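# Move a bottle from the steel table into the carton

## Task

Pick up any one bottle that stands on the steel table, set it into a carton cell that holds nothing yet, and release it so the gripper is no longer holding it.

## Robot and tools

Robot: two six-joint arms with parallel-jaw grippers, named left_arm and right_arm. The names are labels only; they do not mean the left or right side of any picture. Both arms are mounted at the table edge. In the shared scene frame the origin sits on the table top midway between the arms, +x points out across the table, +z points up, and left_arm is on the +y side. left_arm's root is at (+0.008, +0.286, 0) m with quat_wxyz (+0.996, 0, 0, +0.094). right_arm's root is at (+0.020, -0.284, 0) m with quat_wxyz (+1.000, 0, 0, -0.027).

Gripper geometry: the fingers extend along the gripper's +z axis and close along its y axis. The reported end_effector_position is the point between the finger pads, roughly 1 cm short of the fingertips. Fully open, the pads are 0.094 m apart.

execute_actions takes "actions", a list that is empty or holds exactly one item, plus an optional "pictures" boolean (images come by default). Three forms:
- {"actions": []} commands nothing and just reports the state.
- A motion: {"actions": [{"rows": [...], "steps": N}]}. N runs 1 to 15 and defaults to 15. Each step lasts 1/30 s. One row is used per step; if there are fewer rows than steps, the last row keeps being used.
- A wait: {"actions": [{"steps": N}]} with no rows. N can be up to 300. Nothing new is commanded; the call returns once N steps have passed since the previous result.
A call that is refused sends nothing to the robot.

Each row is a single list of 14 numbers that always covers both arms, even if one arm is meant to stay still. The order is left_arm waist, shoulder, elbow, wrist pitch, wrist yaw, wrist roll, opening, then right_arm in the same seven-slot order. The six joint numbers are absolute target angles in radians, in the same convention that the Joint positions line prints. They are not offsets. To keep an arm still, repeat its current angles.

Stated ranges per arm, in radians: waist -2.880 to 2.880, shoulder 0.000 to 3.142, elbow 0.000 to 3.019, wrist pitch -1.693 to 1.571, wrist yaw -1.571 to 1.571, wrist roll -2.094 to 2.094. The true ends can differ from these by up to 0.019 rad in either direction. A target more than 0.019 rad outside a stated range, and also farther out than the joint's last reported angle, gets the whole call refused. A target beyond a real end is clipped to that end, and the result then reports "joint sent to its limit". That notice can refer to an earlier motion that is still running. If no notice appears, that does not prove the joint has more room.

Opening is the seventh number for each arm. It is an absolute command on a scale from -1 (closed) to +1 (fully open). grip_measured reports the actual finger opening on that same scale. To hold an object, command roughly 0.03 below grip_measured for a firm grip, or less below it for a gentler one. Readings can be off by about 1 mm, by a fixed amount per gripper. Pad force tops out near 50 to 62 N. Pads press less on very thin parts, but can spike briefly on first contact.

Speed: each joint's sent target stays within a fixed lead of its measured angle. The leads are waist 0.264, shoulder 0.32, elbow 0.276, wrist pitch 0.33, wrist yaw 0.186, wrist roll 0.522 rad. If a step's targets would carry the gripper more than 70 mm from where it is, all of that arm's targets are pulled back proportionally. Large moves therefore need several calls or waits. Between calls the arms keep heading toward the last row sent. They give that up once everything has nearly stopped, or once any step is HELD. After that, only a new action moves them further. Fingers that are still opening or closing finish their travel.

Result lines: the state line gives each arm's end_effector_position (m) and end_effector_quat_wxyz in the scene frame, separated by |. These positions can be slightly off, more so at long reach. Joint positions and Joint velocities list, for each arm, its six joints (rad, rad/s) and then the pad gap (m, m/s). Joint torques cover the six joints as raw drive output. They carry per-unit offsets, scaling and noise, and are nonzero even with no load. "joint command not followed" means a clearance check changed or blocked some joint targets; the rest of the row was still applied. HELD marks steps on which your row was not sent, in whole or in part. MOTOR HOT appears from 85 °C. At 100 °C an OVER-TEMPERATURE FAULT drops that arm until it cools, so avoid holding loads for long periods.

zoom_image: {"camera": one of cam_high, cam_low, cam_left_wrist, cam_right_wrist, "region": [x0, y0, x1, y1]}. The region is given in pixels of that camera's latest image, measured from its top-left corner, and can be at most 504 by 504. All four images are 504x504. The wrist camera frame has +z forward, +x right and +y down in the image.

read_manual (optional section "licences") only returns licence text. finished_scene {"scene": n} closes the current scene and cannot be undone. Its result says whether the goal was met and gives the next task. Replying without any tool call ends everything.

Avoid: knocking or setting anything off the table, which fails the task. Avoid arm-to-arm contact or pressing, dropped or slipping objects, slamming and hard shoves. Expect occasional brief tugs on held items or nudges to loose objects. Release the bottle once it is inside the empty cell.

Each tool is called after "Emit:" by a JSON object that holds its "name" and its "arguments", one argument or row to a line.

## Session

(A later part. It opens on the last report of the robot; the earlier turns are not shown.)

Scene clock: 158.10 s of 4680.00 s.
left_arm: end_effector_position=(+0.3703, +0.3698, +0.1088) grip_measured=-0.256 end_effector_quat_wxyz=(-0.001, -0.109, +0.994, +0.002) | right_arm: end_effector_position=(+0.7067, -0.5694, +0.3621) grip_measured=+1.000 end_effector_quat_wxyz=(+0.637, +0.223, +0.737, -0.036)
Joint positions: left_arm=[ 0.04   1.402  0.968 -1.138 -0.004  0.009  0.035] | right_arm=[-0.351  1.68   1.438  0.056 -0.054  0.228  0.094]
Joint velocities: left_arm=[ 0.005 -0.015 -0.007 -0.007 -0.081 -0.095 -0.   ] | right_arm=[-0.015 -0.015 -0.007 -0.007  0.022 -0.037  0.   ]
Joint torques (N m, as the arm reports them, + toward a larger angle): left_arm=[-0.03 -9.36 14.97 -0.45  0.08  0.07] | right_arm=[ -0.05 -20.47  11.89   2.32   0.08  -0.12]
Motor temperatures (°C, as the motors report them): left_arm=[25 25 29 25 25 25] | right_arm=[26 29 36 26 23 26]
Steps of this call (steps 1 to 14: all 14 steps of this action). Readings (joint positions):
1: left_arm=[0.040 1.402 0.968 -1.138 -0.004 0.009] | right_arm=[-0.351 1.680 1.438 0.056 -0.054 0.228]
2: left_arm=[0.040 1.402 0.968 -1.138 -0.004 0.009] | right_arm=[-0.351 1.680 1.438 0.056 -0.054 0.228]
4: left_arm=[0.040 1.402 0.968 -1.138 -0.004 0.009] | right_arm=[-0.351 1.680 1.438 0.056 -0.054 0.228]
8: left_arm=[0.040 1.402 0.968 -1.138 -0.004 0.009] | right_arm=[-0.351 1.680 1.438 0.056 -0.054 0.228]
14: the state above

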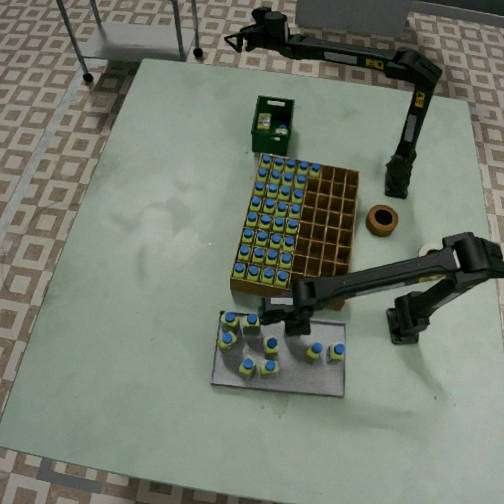

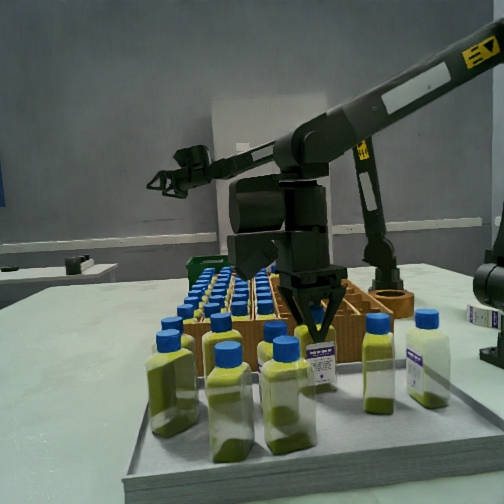

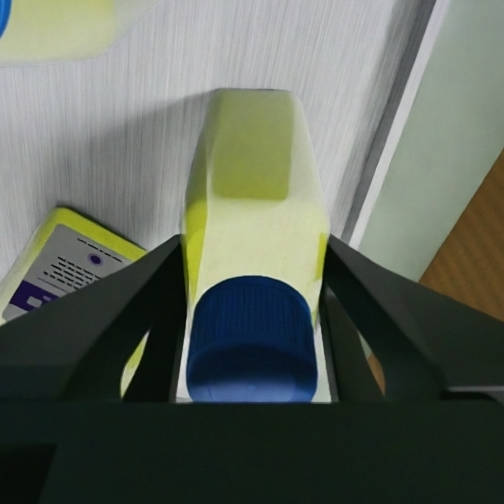

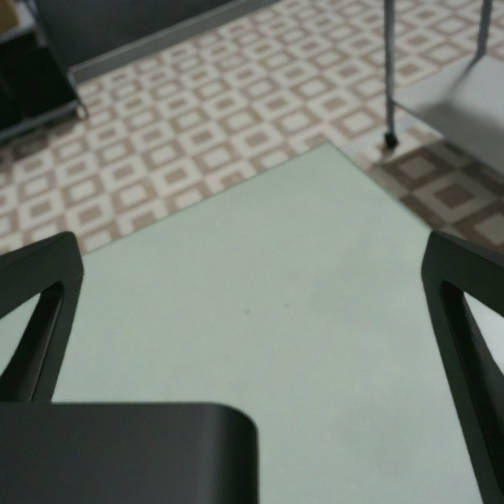

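Emit:
{"name": "execute_actions", "arguments": {
  "actions": [
    {"rows": [[0.032,1.392,1.025,-1.16,0,0,-0.3,-0.351,1.68,1.438,0.056,-0.054,0.228,1],[0.032,1.385,1.033,-1.172,0,0,-0.3,-0.351,1.68,1.438,0.056,-0.054,0.228,1],[0.032,1.378,1.043,-1.187,0,0,-0.3,-0.351,1.68,1.438,0.056,-0.054,0.228,1],[0.032,1.371,1.055,-1.205,0,0,-0.3,-0.351,1.68,1.438,0.056,-0.054,0.228,1],[0.032,1.363,1.068,-1.226,0,0,-0.3,-0.351,1.68,1.438,0.056,-0.054,0.228,1],[0.032,1.355,1.082,-1.248,0,0,-0.3,-0.351,1.68,1.438,0.056,-0.054,0.228,1],[0.032,1.347,1.096,-1.27,0,0,-0.3,-0.351,1.68,1.438,0.056,-0.054,0.228,1],[0.032,1.341,1.111,-1.29,0,0,-0.3,-0.351,1.68,1.438,0.056,-0.054,0.228,1],[0.032,1.335,1.126,-1.31,0,0,-0.3,-0.351,1.68,1.438,0.056,-0.054,0.228,1],[0.032,1.329,1.141,-1.33,0,0,-0.3,-0.351,1.68,1.438,0.056,-0.054,0.228,1],[0.032,1.323,1.156,-1.35,0,0,-0.3,-0.351,1.68,1.438,0.056,-0.054,0.228,1],[0.032,1.316,1.17,-1.37,0,0,-0.3,-0.351,1.68,1.438,0.056,-0.054,0.228,1],[0.032,1.308,1.183,-1.39,0,0,-0.3,-0.351,1.68,1.438,0.056,-0.054,0.228,1],[0.03,1.299,1.195,-1.41,0,0,-0.3,-0.351,1.68,1.438,0.056,-0.054,0.228,1],[0.025,1.289,1.205,-1.43,0,0.01,-0.3,-0.351,1.68,1.438,0.056,-0.054,0.228,1]], "steps": 15}
  ],
  "pictures": false
}}

Emit:
{"name": "execute_actions", "arguments": {
  "actions": [
    {"rows": [[0.017,1.279,1.213,-1.449,0,0.02,-0.3,-0.351,1.68,1.438,0.056,-0.054,0.228,1],[0.005,1.269,1.219,-1.466,0,0.035,-0.3,-0.351,1.68,1.438,0.056,-0.054,0.228,1],[-0.011,1.26,1.223,-1.481,0,0.053,-0.3,-0.351,1.68,1.438,0.056,-0.054,0.228,1],[-0.031,1.252,1.226,-1.493,0,0.075,-0.3,-0.351,1.68,1.438,0.056,-0.054,0.228,1],[-0.055,1.245,1.228,-1.503,0,0.10,-0.3,-0.351,1.68,1.438,0.056,-0.054,0.228,1],[-0.083,1.239,1.229,-1.51,0,0.13,-0.3,-0.351,1.68,1.438,0.056,-0.054,0.228,1],[-0.114,1.234,1.229,-1.516,0,0.164,-0.3,-0.351,1.68,1.438,0.056,-0.054,0.228,1],[-0.148,1.231,1.229,-1.519,0,0.2,-0.3,-0.351,1.68,1.438,0.056,-0.054,0.228,1],[-0.184,1.229,1.229,-1.521,0,0.24,-0.3,-0.351,1.68,1.438,0.056,-0.054,0.228,1],[-0.222,1.229,1.229,-1.521,0,0.28,-0.3,-0.351,1.68,1.438,0.056,-0.054,0.228,1],[-0.261,1.229,1.229,-1.521,0,0.323,-0.3,-0.351,1.68,1.438,0.056,-0.054,0.228,1],[-0.301,1.229,1.229,-1.521,0,0.366,-0.3,-0.351,1.68,1.438,0.056,-0.054,0.228,1],[-0.341,1.229,1.229,-1.521,0,0.41,-0.3,-0.351,1.68,1.438,0.056,-0.054,0.228,1],[-0.381,1.229,1.229,-1.521,0,0.453,-0.3,-0.351,1.68,1.438,0.056,-0.054,0.228,1],[-0.421,1.229,1.229,-1.521,0,0.497,-0.3,-0.351,1.68,1.438,0.056,-0.054,0.228,1]], "steps": 15}
  ],
  "pictures": false
}}

Emit:
{"name": "execute_actions", "arguments": {
  "actions": [
    {"rows": [[-0.461,1.229,1.229,-1.521,0,0.54,-0.3,-0.351,1.68,1.438,0.056,-0.054,0.228,1],[-0.501,1.229,1.229,-1.521,0,0.584,-0.3,-0.351,1.68,1.438,0.056,-0.054,0.228,1],[-0.541,1.229,1.229,-1.521,0,0.627,-0.3,-0.351,1.68,1.438,0.056,-0.054,0.228,1],[-0.58,1.229,1.229,-1.521,0,0.67,-0.3,-0.351,1.68,1.438,0.056,-0.054,0.228,1],[-0.618,1.229,1.229,-1.521,0,0.71,-0.3,-0.351,1.68,1.438,0.056,-0.054,0.228,1],[-0.654,1.229,1.229,-1.521,0,0.75,-0.3,-0.351,1.68,1.438,0.056,-0.054,0.228,1],[-0.688,1.229,1.229,-1.521,0,0.787,-0.3,-0.351,1.68,1.438,0.056,-0.054,0.228,1],[-0.719,1.229,1.229,-1.521,0,0.82,-0.3,-0.351,1.68,1.438,0.056,-0.054,0.228,1],[-0.747,1.229,1.229,-1.521,0,0.85,-0.3,-0.351,1.68,1.438,0.056,-0.054,0.228,1],[-0.771,1.229,1.229,-1.521,0,0.877,-0.3,-0.351,1.68,1.438,0.056,-0.054,0.228,1],[-0.791,1.229,1.229,-1.521,0,0.9,-0.3,-0.351,1.68,1.438,0.056,-0.054,0.228,1],[-0.807,1.229,1.229,-1.521,0,0.917,-0.3,-0.351,1.68,1.438,0.056,-0.054,0.228,1],[-0.819,1.229,1.229,-1.521,0,0.93,-0.3,-0.351,1.68,1.438,0.056,-0.054,0.228,1],[-0.827,1.229,1.229,-1.521,0,0.938,-0.3,-0.351,1.68,1.438,0.056,-0.054,0.228,1],[-0.83,1.229,1.229,-1.521,0,0.94,-0.3,-0.351,1.68,1.438,0.056,-0.054,0.228,1]], "steps": 15}
  ],
  "pictures": false
}}

Emit:
{"name": "execute_actions", "arguments": {
  "actions": [
    {"steps": 20}
  ]
}}

Scene clock: 216.40 s of 4680.00 s.
left_arm: end_effector_position=(+0.3677, +0.3691, +0.1891) grip_measured=-0.256 end_effector_quat_wxyz=(-0.007, -0.109, +0.994, +0.001) | right_arm: end_effector_position=(+0.7067, -0.5694, +0.3621) grip_measured=+1.000 end_effector_quat_wxyz=(+0.637, +0.223, +0.737, -0.036)
Joint positions: left_arm=[ 0.039  1.333  1.123 -1.374 -0.004  0.009  0.035] | right_arm=[-0.351  1.68   1.438  0.056 -0.054  0.228  0.094]
Joint velocities: left_arm=[-0.024 -0.317  0.427 -0.564  0.007 -0.051 -0.   ] | right_arm=[ 0.015  0.015 -0.017 -0.007 -0.081 -0.037  0.   ]
Joint torques (N m, as the arm reports them, + toward a larger angle): left_arm=[ -0.19 -10.37  16.37  -0.38   0.1    0.12] | right_arm=[ -0.03 -20.46  11.88   2.31   0.08  -0.12]
Motor temperatures (°C, as the motors report them): left_arm=[25 25 32 25 25 25] | right_arm=[26 30 37 26 23 26]
Steps of this call (steps 1 to 15: the robot went on to your last target; steps 16 to 90: nothing new was sent; then 54.80 s passed at rest; steps 91 to 105: all 15 steps of this action). Readings (joint positions):
91: left_arm=[0.040 1.402 0.968 -1.139 -0.004 0.009] | right_arm=[-0.351 1.680 1.438 0.056 -0.054 0.228]
92: left_arm=[0.040 1.402 0.969 -1.143 -0.004 0.009] | right_arm=[-0.351 1.680 1.438 0.056 -0.054 0.228]
94: left_arm=[0.040 1.402 0.975 -1.163 -0.004 0.009] | right_arm=[-0.351 1.680 1.438 0.056 -0.054 0.228]
98: left_arm=[0.040 1.393 1.010 -1.237 -0.004 0.009] | right_arm=[-0.351 1.680 1.438 0.056 -0.054 0.228]
105: the state above

Scene clock: 216.90 s of 4680.00 s.
left_arm: end_effector_position=(+0.3476, +0.2314, +0.2386) grip_measured=-0.256 end_effector_quat_wxyz=(-0.001, +0.239, +0.971, +0.002) | right_arm: end_effector_position=(+0.7067, -0.5694, +0.3621) grip_measured=+1.000 end_effector_quat_wxyz=(+0.637, +0.223, +0.737, -0.036)
Joint positions: left_arm=[-0.347  1.239  1.171 -1.503 -0.003  0.323  0.035] | right_arm=[-0.351  1.68   1.438  0.056 -0.054  0.228  0.094]
Joint velocities: left_arm=[-1.226 -0.005  0.007 -0.002 -0.081  1.121  0.001] | right_arm=[-0.015  0.005 -0.007  0.002 -0.022  0.081  0.   ]
Joint torques (N m, as the arm reports them, + toward a larger angle): left_arm=[ 0.53 -8.38 16.71 -0.58  0.11  0.26] | right_arm=[ -0.09 -20.49  11.89   2.32   0.08  -0.12]
Motor temperatures (°C, as the motors report them): left_arm=[25 25 32 25 25 25] | right_arm=[26 30 37 26 23 26]
Steps of this call (steps 1 to 15: all 15 steps of this action). Readings (joint positions):
1: left_arm=[0.038 1.322 1.137 -1.393 -0.004 0.009] | right_arm=[-0.351 1.680 1.438 0.056 -0.054 0.228]
2: left_arm=[0.034 1.310 1.148 -1.412 -0.004 0.012] | right_arm=[-0.351 1.680 1.438 0.056 -0.054 0.228]
4: left_arm=[0.018 1.286 1.163 -1.446 -0.004 0.025] | right_arm=[-0.351 1.680 1.438 0.056 -0.054 0.228]
8: left_arm=[-0.070 1.247 1.171 -1.491 -0.004 0.092] | right_arm=[-0.351 1.680 1.438 0.056 -0.054 0.228]
15: the state above

Scene clock: 217.40 s of 4680.00 s.
left_arm: end_effector_position=(+0.2837, +0.0807, +0.2386) grip_measured=-0.257 end_effector_quat_wxyz=(-0.001, +0.679, +0.734, +0.000) | right_arm: end_effector_position=(+0.7067, -0.5694, +0.3621) grip_measured=+1.000 end_effector_quat_wxyz=(+0.637, +0.223, +0.737, -0.036)
Joint positions: left_arm=[-0.827  1.239  1.171 -1.505 -0.001  0.854  0.035] | right_arm=[-0.351  1.68   1.438  0.056 -0.054  0.228  0.094]
Joint velocities: left_arm=[-0.269  0.005  0.012 -0.037  0.051  0.476  0.001] | right_arm=[-0.015 -0.005  0.007 -0.022  0.051 -0.051  0.   ]
Joint torques (N m, as the arm reports them, + toward a larger angle): left_arm=[ 1.28 -8.11 16.87 -0.56  0.06  0.21] | right_arm=[ -0.03 -20.45  11.9    2.31   0.08  -0.12]
Motor temperatures (°C, as the motors report them): left_arm=[25 25 32 25 25 25] | right_arm=[26 30 37 26 23 26]
Steps of this call (steps 1 to 15: all 15 steps of this action). Readings (joint positions):
1: left_arm=[-0.389 1.239 1.171 -1.503 -0.003 0.363] | right_arm=[-0.351 1.680 1.438 0.056 -0.054 0.228]
2: left_arm=[-0.430 1.239 1.171 -1.503 -0.002 0.403] | right_arm=[-0.351 1.680 1.438 0.056 -0.054 0.228]
4: left_arm=[-0.511 1.239 1.171 -1.503 -0.002 0.486] | right_arm=[-0.351 1.680 1.438 0.056 -0.054 0.228]
8: left_arm=[-0.662 1.239 1.171 -1.503 -0.002 0.647] | right_arm=[-0.351 1.680 1.438 0.056 -0.054 0.228]
15: the state above

Scene clock: 218.07 s of 4680.00 s.
left_arm: end_effector_position=(+0.2817, +0.0786, +0.2386) grip_measured=-0.257 end_effector_quat_wxyz=(-0.002, +0.709, +0.705, -0.000) | right_arm: end_effector_position=(+0.7067, -0.5694, +0.3621) grip_measured=+1.000 end_effector_quat_wxyz=(+0.637, +0.223, +0.737, -0.036)
Joint positions: left_arm=[-0.836  1.239  1.171 -1.506 -0.001  0.929  0.035] | right_arm=[-0.351  1.68   1.438  0.056 -0.054  0.228  0.094]
Joint velocities: left_arm=[-0.005 -0.024  0.012 -0.022  0.007  0.051  0.   ] | right_arm=[ 0.005  0.024  0.022 -0.002  0.037 -0.007  0.   ]
Joint torques (N m, as the arm reports them, + toward a larger angle): left_arm=[ 0.49 -8.42 16.9  -0.46  0.02  0.18] | right_arm=[ -0.09 -20.45  11.89   2.31   0.08  -0.12]
Motor temperatures (°C, as the motors report them): left_arm=[25 25 32 25 25 25] | right_arm=[26 30 37 26 23 26]
Steps of this call (steps 1 to 20: the robot went on to your last target). Readings (joint positions):
1: left_arm=[-0.834 1.239 1.171 -1.505 -0.001 0.870] | right_arm=[-0.351 1.680 1.438 0.056 -0.054 0.228]
2: left_arm=[-0.836 1.239 1.171 -1.505 -0.001 0.882] | right_arm=[-0.351 1.680 1.438 0.056 -0.054 0.228]
4: left_arm=[-0.836 1.239 1.171 -1.506 -0.001 0.899] | right_arm=[-0.351 1.680 1.438 0.056 -0.054 0.228]
8: left_arm=[-0.836 1.239 1.171 -1.506 -0.001 0.918] | right_arm=[-0.351 1.680 1.438 0.056 -0.054 0.228]
20: the state above

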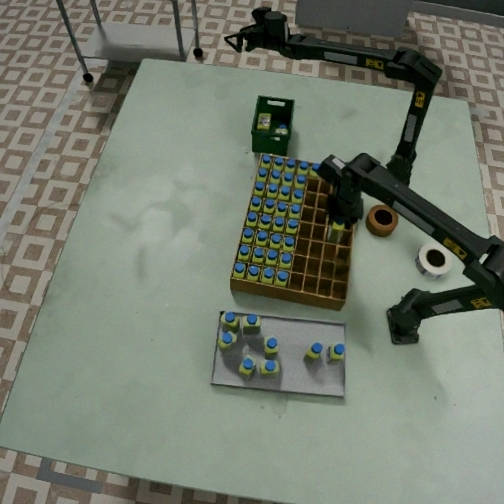

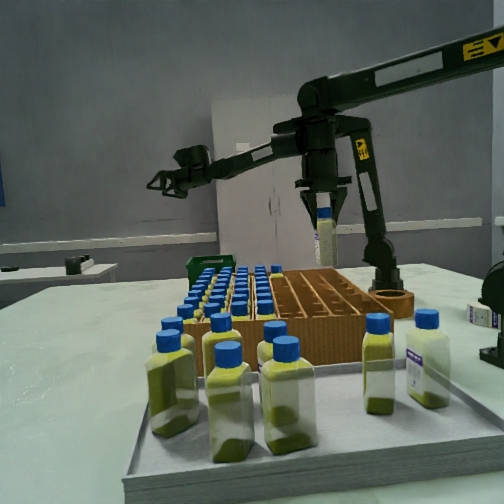

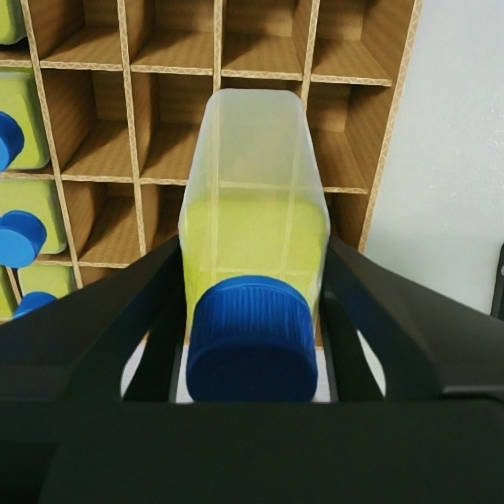

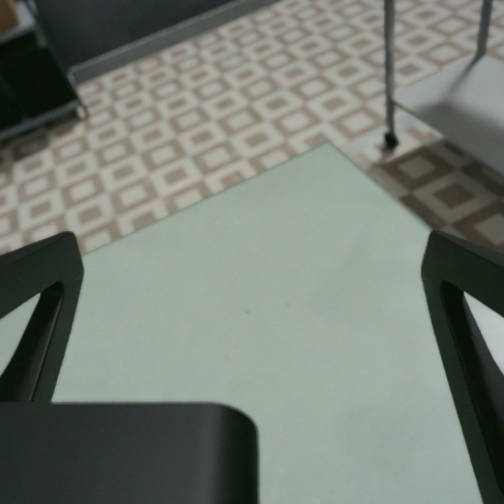

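Emit:
{"name": "execute_actions", "arguments": {
  "actions": [
    {"rows": [[-0.825,1.227,1.2,-1.50,0,0.95,-0.3,-0.351,1.68,1.438,0.056,-0.054,0.228,1],[-0.821,1.226,1.17,-1.488,0,0.96,-0.3,-0.351,1.68,1.438,0.056,-0.054,0.228,1],[-0.818,1.225,1.158,-1.479,0,0.97,-0.3,-0.351,1.68,1.438,0.056,-0.054,0.228,1],[-0.815,1.224,1.147,-1.47,0,0.98,-0.3,-0.351,1.68,1.438,0.056,-0.054,0.228,1],[-0.812,1.223,1.135,-1.459,0,0.99,-0.3,-0.351,1.68,1.438,0.056,-0.054,0.228,1],[-0.809,1.222,1.122,-1.448,0,1.0,-0.3,-0.351,1.68,1.438,0.056,-0.054,0.228,1],[-0.806,1.221,1.109,-1.436,0,1.01,-0.3,-0.351,1.68,1.438,0.056,-0.054,0.228,1],[-0.803,1.22,1.096,-1.425,0,1.018,-0.3,-0.351,1.68,1.438,0.056,-0.054,0.228,1],[-0.8,1.219,1.083,-1.413,0,1.024,-0.3,-0.351,1.68,1.438,0.056,-0.054,0.228,1],[-0.798,1.218,1.071,-1.402,0,1.028,-0.3,-0.351,1.68,1.438,0.056,-0.054,0.228,1],[-0.796,1.217,1.06,-1.393,0,1.031,-0.3,-0.351,1.68,1.438,0.056,-0.054,0.228,1],[-0.794,1.216,1.05,-1.384,0,1.031,-0.3,-0.351,1.68,1.438,0.056,-0.054,0.228,1],[-0.793,1.215,1.042,-1.377,0,1.031,-0.3,-0.351,1.68,1.438,0.056,-0.054,0.228,1],[-0.792,1.215,1.036,-1.372,0,1.031,-0.3,-0.351,1.68,1.438,0.056,-0.054,0.228,1]], "steps": 15}
  ],
  "pictures": false
}}

Emit:
{"name": "execute_actions", "arguments": {
  "actions": [
    {"steps": 15}
  ]
}}

Scene clock: 260.03 s of 4680.00 s.
left_arm: end_effector_position=(+0.2800, +0.0948, +0.1910) grip_measured=-0.257 end_effector_quat_wxyz=(-0.010, +0.725, +0.689, -0.002) | right_arm: end_effector_position=(+0.7067, -0.5694, +0.3621) grip_measured=+1.000 end_effector_quat_wxyz=(+0.637, +0.223, +0.737, -0.036)
Joint positions: left_arm=[-0.8    1.238  1.044 -1.397 -0.001  1.011  0.035] | right_arm=[-0.351  1.68   1.438  0.056 -0.054  0.228  0.094]
Joint velocities: left_arm=[ 0.005 -0.015 -0.188  0.115 -0.037  0.066  0.   ] | right_arm=[-0.005 -0.015  0.007 -0.022 -0.095  0.022  0.   ]
Joint torques (N m, as the arm reports them, + toward a larger angle): left_arm=[ 0.46 -9.32 11.13  0.78  0.06  0.24] | right_arm=[ -0.03 -20.49  11.89   2.32   0.08  -0.12]
Motor temperatures (°C, as the motors report them): left_arm=[25 25 33 25 25 25] | right_arm=[26 30 37 26 23 26]
Steps of this call (steps 1 to 15: the robot went on to your last target; steps 16 to 90: nothing new was sent; then 38.47 s passed at rest; steps 91 to 105: all 15 steps of this action). Readings (joint positions):
91: left_arm=[-0.836 1.239 1.171 -1.506 -0.001 0.932] | right_arm=[-0.351 1.680 1.438 0.056 -0.054 0.228]
92: left_arm=[-0.835 1.239 1.171 -1.506 -0.001 0.935] | right_arm=[-0.351 1.680 1.438 0.056 -0.054 0.228]
94: left_arm=[-0.831 1.239 1.167 -1.498 -0.001 0.946] | right_arm=[-0.351 1.680 1.438 0.056 -0.054 0.228]
98: left_arm=[-0.818 1.238 1.129 -1.460 -0.001 0.975] | right_arm=[-0.351 1.680 1.438 0.056 -0.054 0.228]
105: the state above

Scene clock: 260.53 s of 4680.00 s.
left_arm: end_effector_position=(+0.2764, +0.1047, +0.1796) grip_measured=-0.257 end_effector_quat_wxyz=(-0.019, +0.723, +0.691, -0.002) | right_arm: end_effector_position=(+0.7067, -0.5694, +0.3621) grip_measured=+1.000 end_effector_quat_wxyz=(+0.637, +0.223, +0.737, -0.036)
Joint positions: left_arm=[-0.783  1.233  1.008 -1.384 -0.004  1.021  0.035] | right_arm=[-0.351  1.68   1.438  0.056 -0.054  0.228  0.094]
Joint velocities: left_arm=[-0.044 -0.005 -0.002 -0.007 -0.022 -0.037  0.001] | right_arm=[-0.005 -0.015  0.002 -0.002 -0.007 -0.007  0.   ]
Joint torques (N m, as the arm reports them, + toward a larger angle): left_arm=[-0.54 -8.67 13.34  0.67  0.2   0.23] | right_arm=[ -0.09 -20.45  11.89   2.31   0.08  -0.12]
Motor temperatures (°C, as the motors report them): left_arm=[25 25 33 25 25 25] | right_arm=[26 30 37 26 23 26]
Steps of this call (steps 1 to 15: the robot went on to your last target). Readings (joint positions):
1: left_arm=[-0.799 1.238 1.039 -1.394 -0.001 1.013] | right_arm=[-0.351 1.680 1.438 0.056 -0.054 0.228]
2: left_arm=[-0.799 1.238 1.037 -1.392 -0.001 1.015] | right_arm=[-0.351 1.680 1.438 0.056 -0.054 0.228]
4: left_arm=[-0.799 1.238 1.037 -1.390 -0.001 1.017] | right_arm=[-0.351 1.680 1.438 0.056 -0.054 0.228]
8: left_arm=[-0.797 1.237 1.034 -1.388 -0.011 1.020] | right_arm=[-0.351 1.680 1.438 0.056 -0.054 0.228]
15: the state above

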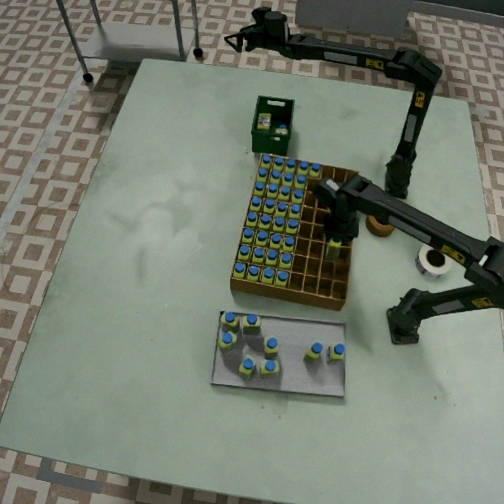

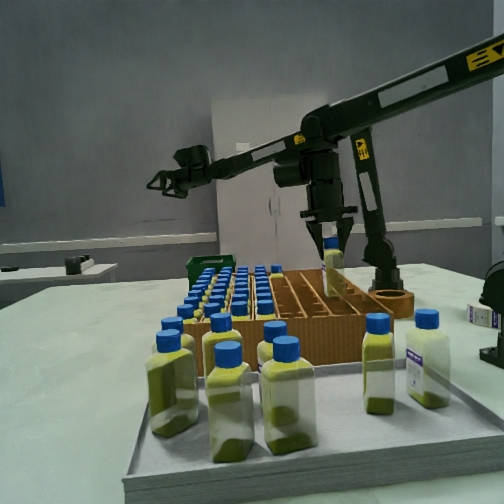

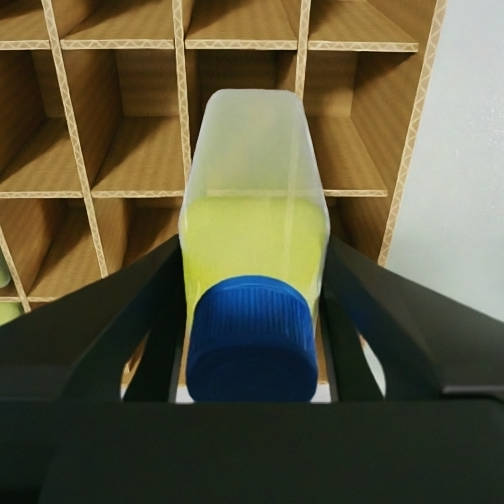

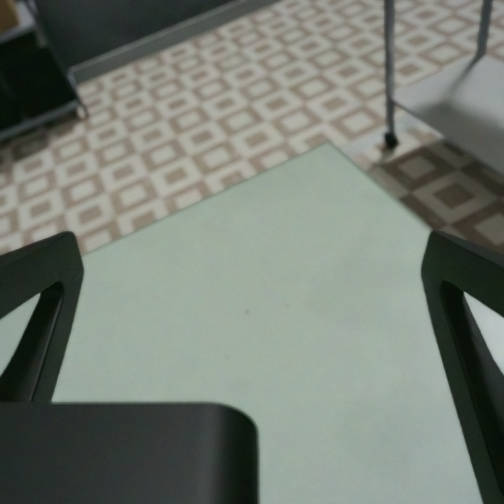

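Emit:
{"name": "execute_actions", "arguments": {
  "actions": [
    {"rows": [[-0.79,1.21,1.06,-1.385,0,1.02,-0.3,-0.351,1.68,1.438,0.056,-0.054,0.228,1],[-0.79,1.207,1.072,-1.39,0,1.015,-0.3,-0.351,1.68,1.438,0.056,-0.054,0.228,1],[-0.79,1.205,1.08,-1.395,0,1.01,-0.3,-0.351,1.68,1.438,0.056,-0.054,0.228,1],[-0.792,1.203,1.087,-1.40,0,1.005,-0.3,-0.351,1.68,1.438,0.056,-0.054,0.228,1],[-0.795,1.202,1.092,-1.403,0,1.0,-0.3,-0.351,1.68,1.438,0.056,-0.054,0.228,1],[-0.798,1.202,1.096,-1.404,0,0.997,-0.3,-0.351,1.68,1.438,0.056,-0.054,0.228,1],[-0.801,1.202,1.096,-1.404,0,0.994,-0.3,-0.351,1.68,1.438,0.056,-0.054,0.228,1],[-0.804,1.202,1.096,-1.404,0,0.994,-0.3,-0.351,1.68,1.438,0.056,-0.054,0.228,1],[-0.807,1.202,1.096,-1.404,0,0.994,-0.3,-0.351,1.68,1.438,0.056,-0.054,0.228,1]], "steps": 15}
  ],
  "pictures": false
}}

Emit:
{"name": "execute_actions", "arguments": {
  "actions": [
    {"steps": 10}
  ]
}}

Scene clock: 281.57 s of 4680.00 s.
left_arm: end_effector_position=(+0.2783, +0.0962, +0.1925) grip_measured=-0.257 end_effector_quat_wxyz=(-0.003, +0.723, +0.691, +0.001) | right_arm: end_effector_position=(+0.7067, -0.5694, +0.3621) grip_measured=+1.000 end_effector_quat_wxyz=(+0.637, +0.223, +0.737, -0.036)
Joint positions: left_arm=[-0.801  1.221  1.033 -1.388 -0.003  1.005  0.035] | right_arm=[-0.351  1.68   1.438  0.056 -0.054  0.228  0.094]
Joint velocities: left_arm=[-0.015 -0.015  0.007  0.007 -0.066 -0.037  0.001] | right_arm=[-0.015  0.024 -0.002 -0.007 -0.037 -0.051  0.   ]
Joint torques (N m, as the arm reports them, + toward a larger angle): left_arm=[-1.08 -8.62 16.92 -0.82  0.14  0.02] | right_arm=[ -0.08 -20.49  11.88   2.31   0.08  -0.12]
Motor temperatures (°C, as the motors report them): left_arm=[25 25 32 25 25 25] | right_arm=[26 30 37 26 23 26]
Steps of this call (steps 1 to 15: the robot went on to your last target; steps 16 to 90: nothing new was sent; then 17.53 s passed at rest; steps 91 to 105: all 15 steps of this action). Readings (joint positions):
91: left_arm=[-0.784 1.232 1.008 -1.384 -0.004 1.021] | right_arm=[-0.351 1.680 1.438 0.056 -0.054 0.228]
92: left_arm=[-0.784 1.232 1.008 -1.384 -0.004 1.021] | right_arm=[-0.351 1.680 1.438 0.056 -0.054 0.228]
94: left_arm=[-0.784 1.231 1.009 -1.384 -0.004 1.020] | right_arm=[-0.351 1.680 1.438 0.056 -0.054 0.228]
98: left_arm=[-0.788 1.228 1.023 -1.388 -0.004 1.012] | right_arm=[-0.351 1.680 1.438 0.056 -0.054 0.228]
105: the state above

Scene clock: 281.90 s of 4680.00 s.
left_arm: end_effector_position=(+0.2783, +0.0962, +0.1925) grip_measured=-0.257 end_effector_quat_wxyz=(-0.003, +0.723, +0.691, +0.001) | right_arm: end_effector_position=(+0.7067, -0.5694, +0.3621) grip_measured=+1.000 end_effector_quat_wxyz=(+0.637, +0.223, +0.737, -0.036)
Joint positions: left_arm=[-0.801  1.221  1.033 -1.388 -0.003  1.004  0.035] | right_arm=[-0.351  1.68   1.438  0.056 -0.054  0.228  0.094]
Joint velocities: left_arm=[ 0.005 -0.005 -0.012  0.002  0.066 -0.051  0.   ] | right_arm=[-0.005 -0.024 -0.037 -0.007  0.022  0.051  0.   ]
Joint torques (N m, as the arm reports them, + toward a larger angle): left_arm=[-0.33 -8.96 17.12 -0.5   0.15  0.  ] | right_arm=[ -0.07 -20.49  11.89   2.32   0.08  -0.12]
Motor temperatures (°C, as the motors report them): left_arm=[25 25 32 25 25 25] | right_arm=[26 30 37 26 23 26]
Steps of this call (steps 1 to 10: the robot went on to your last target). Readings (joint positions):
1: left_arm=[-0.801 1.221 1.033 -1.388 -0.003 1.005] | right_arm=[-0.351 1.680 1.438 0.056 -0.054 0.228]
2: left_arm=[-0.801 1.221 1.033 -1.388 -0.003 1.005] | right_arm=[-0.351 1.680 1.438 0.056 -0.054 0.228]
4: left_arm=[-0.801 1.221 1.033 -1.388 -0.003 1.004] | right_arm=[-0.351 1.680 1.438 0.056 -0.054 0.228]
8: left_arm=[-0.801 1.221 1.033 -1.388 -0.003 1.004] | right_arm=[-0.351 1.680 1.438 0.056 -0.054 0.228]
10: the state above

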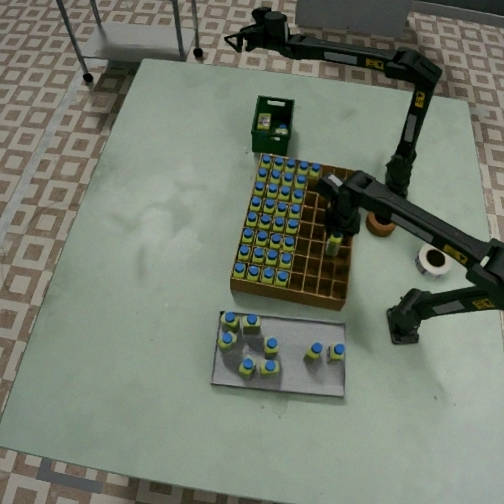

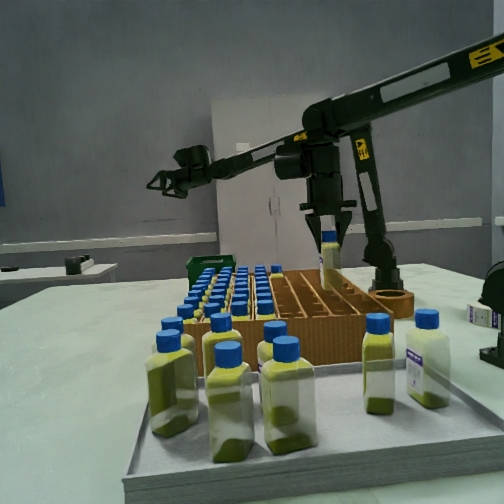

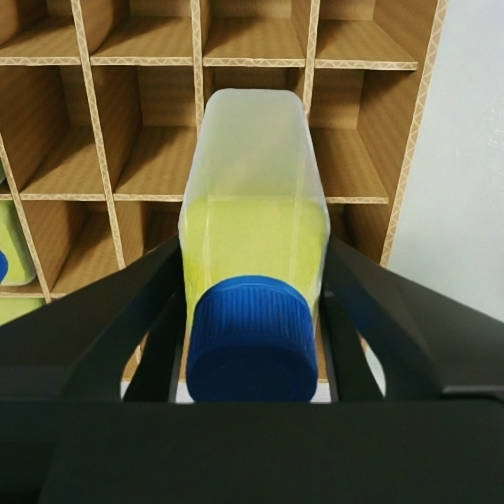

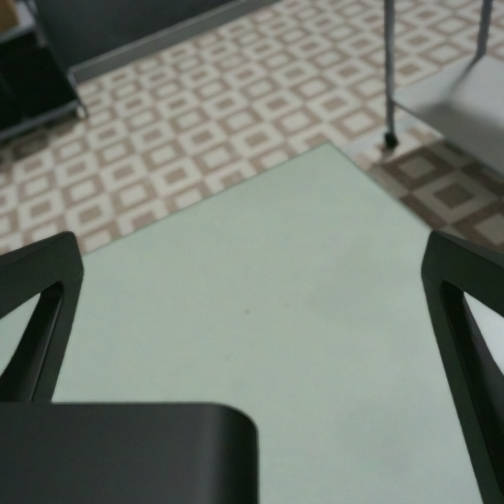

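Emit:
{"name": "execute_actions", "arguments": {
  "actions": [
    {"rows": [[-0.803,1.22,1.06,-1.385,0,1.004,-0.3,-0.351,1.68,1.438,0.056,-0.054,0.228,1],[-0.803,1.233,1.04,-1.371,0,1.004,-0.3,-0.351,1.68,1.438,0.056,-0.054,0.228,1],[-0.803,1.236,1.032,-1.366,0,1.004,-0.3,-0.351,1.68,1.438,0.056,-0.054,0.228,1],[-0.803,1.238,1.028,-1.36,0,1.004,-0.3,-0.351,1.68,1.438,0.056,-0.054,0.228,1],[-0.803,1.239,1.023,-1.354,0,1.004,-0.3,-0.351,1.68,1.438,0.056,-0.054,0.228,1],[-0.803,1.24,1.018,-1.348,0,1.004,-0.3,-0.351,1.68,1.438,0.056,-0.054,0.228,1],[-0.803,1.242,1.013,-1.342,0,1.004,-0.3,-0.351,1.68,1.438,0.056,-0.054,0.228,1],[-0.803,1.243,1.008,-1.335,0,1.004,-0.3,-0.351,1.68,1.438,0.056,-0.054,0.228,1],[-0.803,1.244,1.003,-1.329,0,1.004,-0.3,-0.351,1.68,1.438,0.056,-0.054,0.228,1],[-0.803,1.246,0.998,-1.322,0,1.004,-0.3,-0.351,1.68,1.438,0.056,-0.054,0.228,1],[-0.803,1.247,0.993,-1.316,0,1.004,-0.3,-0.351,1.68,1.438,0.056,-0.054,0.228,1],[-0.803,1.248,0.988,-1.309,0,1.004,-0.3,-0.351,1.68,1.438,0.056,-0.054,0.228,1],[-0.803,1.249,0.983,-1.303,0,1.004,-0.3,-0.351,1.68,1.438,0.056,-0.054,0.228,1]], "steps": 15}
  ],
  "pictures": false
}}

Emit:
{"name": "execute_actions", "arguments": {
  "actions": [
    {"steps": 8}
  ]
}}

Scene clock: 312.37 s of 4680.00 s.
left_arm: end_effector_position=(+0.2803, +0.0949, +0.1703) grip_measured=-0.257 end_effector_quat_wxyz=(-0.002, +0.723, +0.691, +0.001) | right_arm: end_effector_position=(+0.7067, -0.5694, +0.3621) grip_measured=+1.000 end_effector_quat_wxyz=(+0.637, +0.223, +0.737, -0.036)
Joint positions: left_arm=[-0.801  1.239  0.989 -1.324 -0.003  1.004  0.035] | right_arm=[-0.351  1.68   1.438  0.056 -0.054  0.228  0.094]
Joint velocities: left_arm=[ 0.005  0.054 -0.095  0.056 -0.037  0.007 -0.   ] | right_arm=[ 0.005  0.005  0.017  0.002 -0.095  0.037  0.   ]
Joint torques (N m, as the arm reports them, + toward a larger angle): left_arm=[ 0.3  -7.01 10.56  0.64  0.14  0.14] | right_arm=[ -0.07 -20.45  11.89   2.32   0.08  -0.12]
Motor temperatures (°C, as the motors report them): left_arm=[25 25 34 25 25 25] | right_arm=[26 30 37 26 23 26]
Steps of this call (steps 1 to 15: the robot went on to your last target; steps 16 to 90: nothing new was sent; then 26.97 s passed at rest; steps 91 to 105: all 15 steps of this action). Readings (joint positions):
91: left_arm=[-0.801 1.221 1.033 -1.388 -0.003 1.004] | right_arm=[-0.351 1.680 1.438 0.056 -0.054 0.228]
92: left_arm=[-0.801 1.221 1.033 -1.388 -0.003 1.004] | right_arm=[-0.351 1.680 1.438 0.056 -0.054 0.228]
94: left_arm=[-0.801 1.222 1.033 -1.385 -0.003 1.004] | right_arm=[-0.351 1.680 1.438 0.056 -0.054 0.228]
98: left_arm=[-0.801 1.226 1.026 -1.362 -0.003 1.004] | right_arm=[-0.351 1.680 1.438 0.056 -0.054 0.228]
105: the state above

Scene clock: 312.63 s of 4680.00 s.
left_arm: end_effector_position=(+0.2804, +0.0948, +0.1680) grip_measured=-0.257 end_effector_quat_wxyz=(-0.003, +0.723, +0.691, +0.001) | right_arm: end_effector_position=(+0.7067, -0.5694, +0.3621) grip_measured=+1.000 end_effector_quat_wxyz=(+0.637, +0.223, +0.737, -0.036)
Joint positions: left_arm=[-0.801  1.243  0.986 -1.319 -0.003  1.004  0.035] | right_arm=[-0.351  1.68   1.438  0.056 -0.054  0.228  0.094]
Joint velocities: left_arm=[ 0.005 -0.005  0.012  0.012  0.081 -0.037  0.001] | right_arm=[-0.024  0.005 -0.012  0.012  0.066 -0.007  0.   ]
Joint torques (N m, as the arm reports them, + toward a larger angle): left_arm=[-0.47 -6.62 10.4   0.81  0.13  0.15] | right_arm=[ -0.05 -20.47  11.89   2.31   0.08  -0.12]
Motor temperatures (°C, as the motors report them): left_arm=[25 25 34 25 25 25] | right_arm=[26 30 37 26 23 26]
Steps of this call (steps 1 to 8: the robot went on to your last target). Readings (joint positions):
1: left_arm=[-0.801 1.241 0.987 -1.322 -0.003 1.004] | right_arm=[-0.351 1.680 1.438 0.056 -0.054 0.228]
2: left_arm=[-0.801 1.243 0.986 -1.321 -0.003 1.004] | right_arm=[-0.351 1.680 1.438 0.056 -0.054 0.228]
4: left_arm=[-0.801 1.243 0.986 -1.320 -0.003 1.004] | right_arm=[-0.351 1.680 1.438 0.056 -0.054 0.228]
8: the state above

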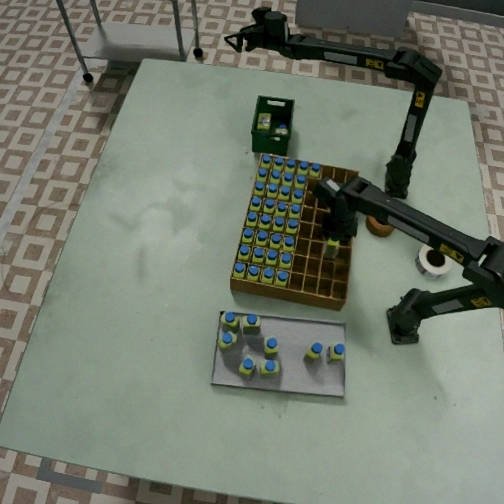

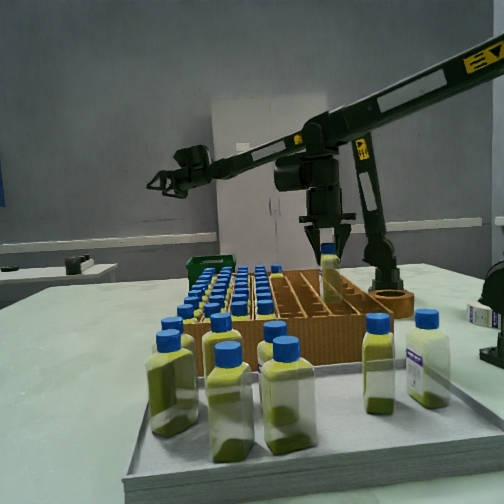

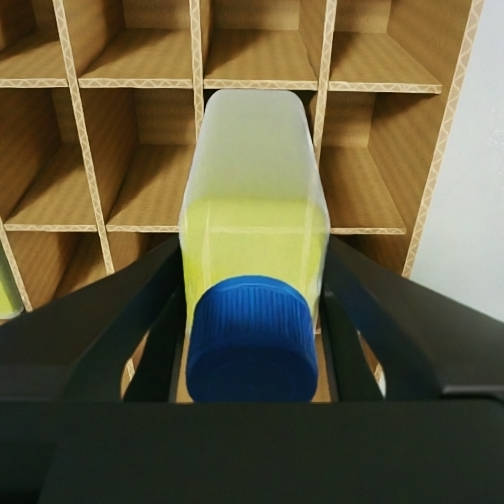

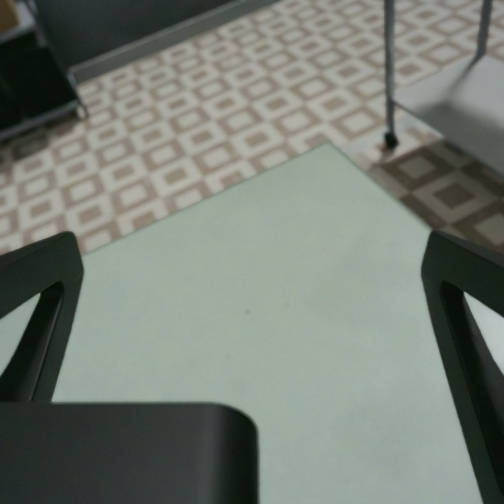

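Emit:
{"name": "execute_actions", "arguments": {
  "actions": [
    {"rows": [[-0.803,1.25,0.979,-1.298,0,1.004,-0.3,-0.351,1.68,1.438,0.056,-0.054,0.228,1],[-0.803,1.251,0.975,-1.292,0,1.004,-0.3,-0.351,1.68,1.438,0.056,-0.054,0.228,1],[-0.803,1.252,0.97,-1.285,0,1.004,-0.3,-0.351,1.68,1.438,0.056,-0.054,0.228,1],[-0.803,1.254,0.965,-1.278,0,1.004,-0.3,-0.351,1.68,1.438,0.056,-0.054,0.228,1],[-0.803,1.255,0.96,-1.271,0,1.004,-0.3,-0.351,1.68,1.438,0.056,-0.054,0.228,1],[-0.803,1.257,0.955,-1.264,0,1.004,-0.3,-0.351,1.68,1.438,0.056,-0.054,0.228,1],[-0.803,1.258,0.95,-1.257,0,1.004,-0.3,-0.351,1.68,1.438,0.056,-0.054,0.228,1],[-0.803,1.26,0.945,-1.25,0,1.004,-0.3,-0.351,1.68,1.438,0.056,-0.054,0.228,1],[-0.803,1.262,0.94,-1.243,0,1.004,-0.3,-0.351,1.68,1.438,0.056,-0.054,0.228,1],[-0.803,1.264,0.935,-1.236,0,1.004,-0.3,-0.351,1.68,1.438,0.056,-0.054,0.228,1],[-0.803,1.266,0.93,-1.229,0,1.004,-0.3,-0.351,1.68,1.438,0.056,-0.054,0.228,1],[-0.803,1.268,0.925,-1.222,0,1.004,-0.3,-0.351,1.68,1.438,0.056,-0.054,0.228,1],[-0.803,1.27,0.92,-1.215,0,1.004,-0.3,-0.351,1.68,1.438,0.056,-0.054,0.228,1],[-0.803,1.273,0.915,-1.207,0,1.004,-0.3,-0.351,1.68,1.438,0.056,-0.054,0.228,1],[-0.803,1.275,0.91,-1.199,0,1.004,-0.3,-0.351,1.68,1.438,0.056,-0.054,0.228,1]], "steps": 15}
  ],
  "pictures": false
}}

Emit:
{"name": "execute_actions", "arguments": {
  "actions": [
    {"rows": [[-0.803,1.278,0.905,-1.192,0,1.004,-0.3,-0.351,1.68,1.438,0.056,-0.054,0.228,1],[-0.803,1.28,0.9,-1.184,0,1.004,-0.3,-0.351,1.68,1.438,0.056,-0.054,0.228,1],[-0.803,1.283,0.895,-1.176,0,1.004,-0.3,-0.351,1.68,1.438,0.056,-0.054,0.228,1],[-0.803,1.285,0.89,-1.169,0,1.004,-0.3,-0.351,1.68,1.438,0.056,-0.054,0.228,1],[-0.803,1.288,0.885,-1.161,0,1.004,-0.3,-0.351,1.68,1.438,0.056,-0.054,0.228,1],[-0.803,1.29,0.88,-1.153,0,1.004,-0.3,-0.351,1.68,1.438,0.056,-0.054,0.228,1],[-0.803,1.292,0.876,-1.147,0,1.004,-0.3,-0.351,1.68,1.438,0.056,-0.054,0.228,1],[-0.803,1.294,0.872,-1.141,0,1.004,-0.3,-0.351,1.68,1.438,0.056,-0.054,0.228,1],[-0.803,1.296,0.869,-1.136,0,1.004,-0.3,-0.351,1.68,1.438,0.056,-0.054,0.228,1],[-0.803,1.297,0.866,-1.132,0,1.004,-0.3,-0.351,1.68,1.438,0.056,-0.054,0.228,1]], "steps": 15}
  ]
}}

Emit:
{"name": "zoom_image", "arguments": {
  "camera": "cam_low",
  "region": [260, 230, 400, 340]
}}

Scene clock: 342.67 s of 4680.00 s.
left_arm: end_effector_position=(+0.2805, +0.0947, +0.1405) grip_measured=-0.257 end_effector_quat_wxyz=(+0.002, +0.723, +0.691, +0.002) | right_arm: end_effector_position=(+0.7067, -0.5694, +0.3621) grip_measured=+1.000 end_effector_quat_wxyz=(+0.637, +0.223, +0.737, -0.036)
Joint positions: left_arm=[-0.801  1.259  0.924 -1.231 -0.003  1.004  0.035] | right_arm=[-0.351  1.68   1.438  0.056 -0.054  0.228  0.094]
Joint velocities: left_arm=[-0.005  0.083 -0.139  0.232 -0.022 -0.007 -0.001] | right_arm=[-0.005 -0.015  0.022 -0.012  0.066  0.007  0.   ]
Joint torques (N m, as the arm reports them, + toward a larger angle): left_arm=[-0.12 -6.98  9.91  0.38  0.21  0.13] | right_arm=[ -0.06 -20.5   11.89   2.3    0.08  -0.12]
Motor temperatures (°C, as the motors report them): left_arm=[25 25 31 25 25 25] | right_arm=[26 30 37 26 23 26]
Steps of this call (steps 1 to 15: the robot went on to your last target; steps 16 to 90: nothing new was sent; then 26.53 s passed at rest; steps 91 to 105: all 15 steps of this action). Readings (joint positions):
91: left_arm=[-0.801 1.243 0.986 -1.318 -0.003 1.004] | right_arm=[-0.351 1.680 1.438 0.056 -0.054 0.228]
92: left_arm=[-0.801 1.243 0.985 -1.316 -0.003 1.004] | right_arm=[-0.351 1.680 1.438 0.056 -0.054 0.228]
94: left_arm=[-0.801 1.243 0.981 -1.308 -0.003 1.004] | right_arm=[-0.351 1.680 1.438 0.056 -0.054 0.228]
98: left_arm=[-0.801 1.244 0.960 -1.282 -0.003 1.004] | right_arm=[-0.351 1.680 1.438 0.056 -0.054 0.228]
105: the state above

Scene clock: 343.17 s of 4680.00 s.
left_arm: end_effector_position=(+0.2795, +0.0954, +0.1118) grip_measured=-0.257 end_effector_quat_wxyz=(+0.001, +0.723, +0.691, +0.002) | right_arm: end_effector_position=(+0.7067, -0.5694, +0.3621) grip_measured=+1.000 end_effector_quat_wxyz=(+0.637, +0.223, +0.737, -0.036)
Joint positions: left_arm=[-0.801  1.289  0.87  -1.149 -0.003  1.004  0.035] | right_arm=[-0.351  1.68   1.438  0.056 -0.054  0.228  0.094]
Joint velocities: left_arm=[-0.005  0.005  0.002  0.007 -0.007  0.022 -0.   ] | right_arm=[-0.005  0.005 -0.002 -0.007 -0.081 -0.066  0.   ]
Joint torques (N m, as the arm reports them, + toward a larger angle): left_arm=[-0.44 -7.73  9.59  0.57  0.15  0.18] | right_arm=[ -0.07 -20.46  11.89   2.32   0.08  -0.12]
Motor temperatures (°C, as the motors report them): left_arm=[25 25 31 25 25 25] | right_arm=[26 30 37 26 23 26]
Steps of this call (steps 1 to 15: all 15 steps of this action). Readings (joint positions):
1: left_arm=[-0.801 1.262 0.920 -1.223 -0.003 1.004] | right_arm=[-0.351 1.680 1.438 0.056 -0.054 0.228]
2: left_arm=[-0.801 1.265 0.914 -1.216 -0.003 1.004] | right_arm=[-0.351 1.680 1.438 0.056 -0.054 0.228]
4: left_arm=[-0.801 1.270 0.904 -1.201 -0.003 1.004] | right_arm=[-0.351 1.680 1.438 0.056 -0.054 0.228]
8: left_arm=[-0.801 1.280 0.885 -1.170 -0.003 1.004] | right_arm=[-0.351 1.680 1.438 0.056 -0.054 0.228]
15: the state above

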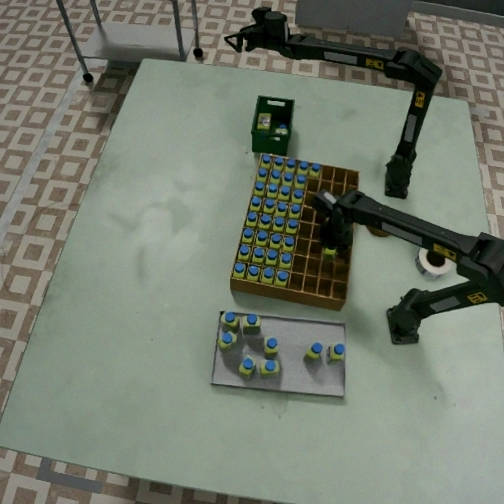

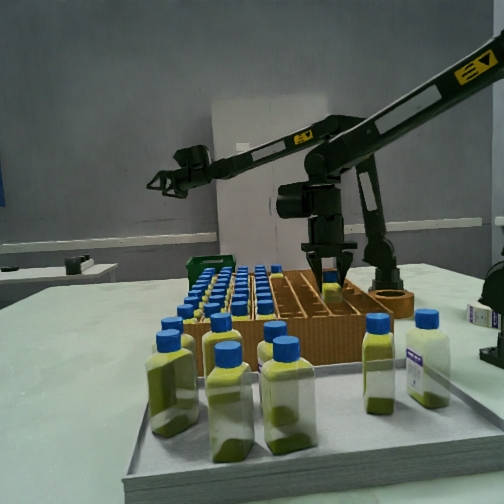

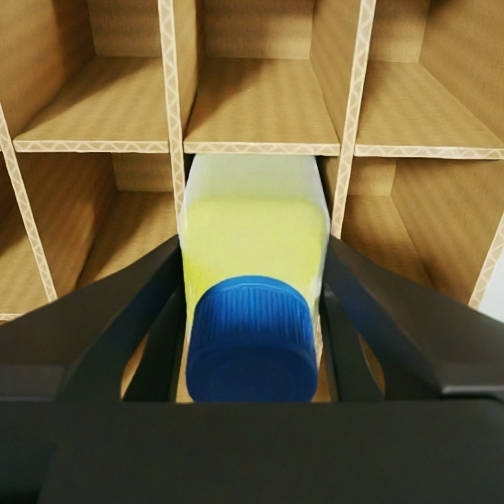

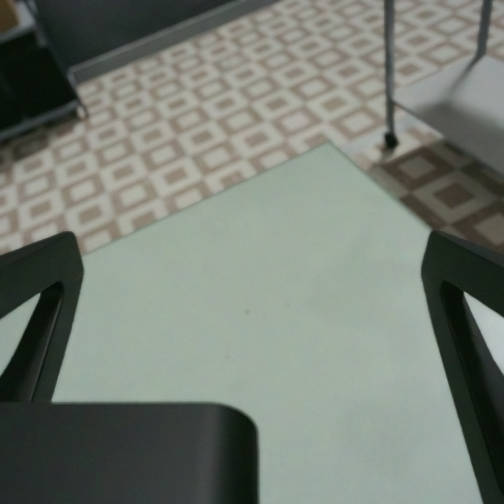

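Region (260, 230, 400, 340) of cam_low's 504x504 image, scaled by 3.600, with more detail than that image has; it fills the top 396 rows of this view, and the rest is white.

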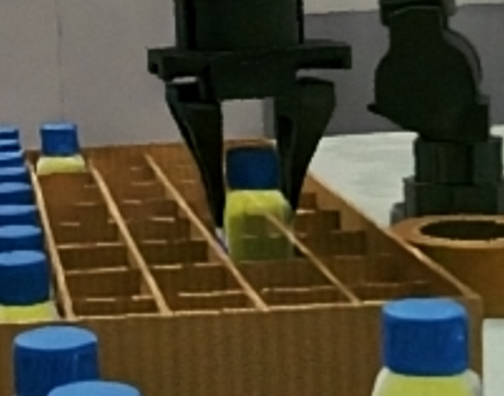

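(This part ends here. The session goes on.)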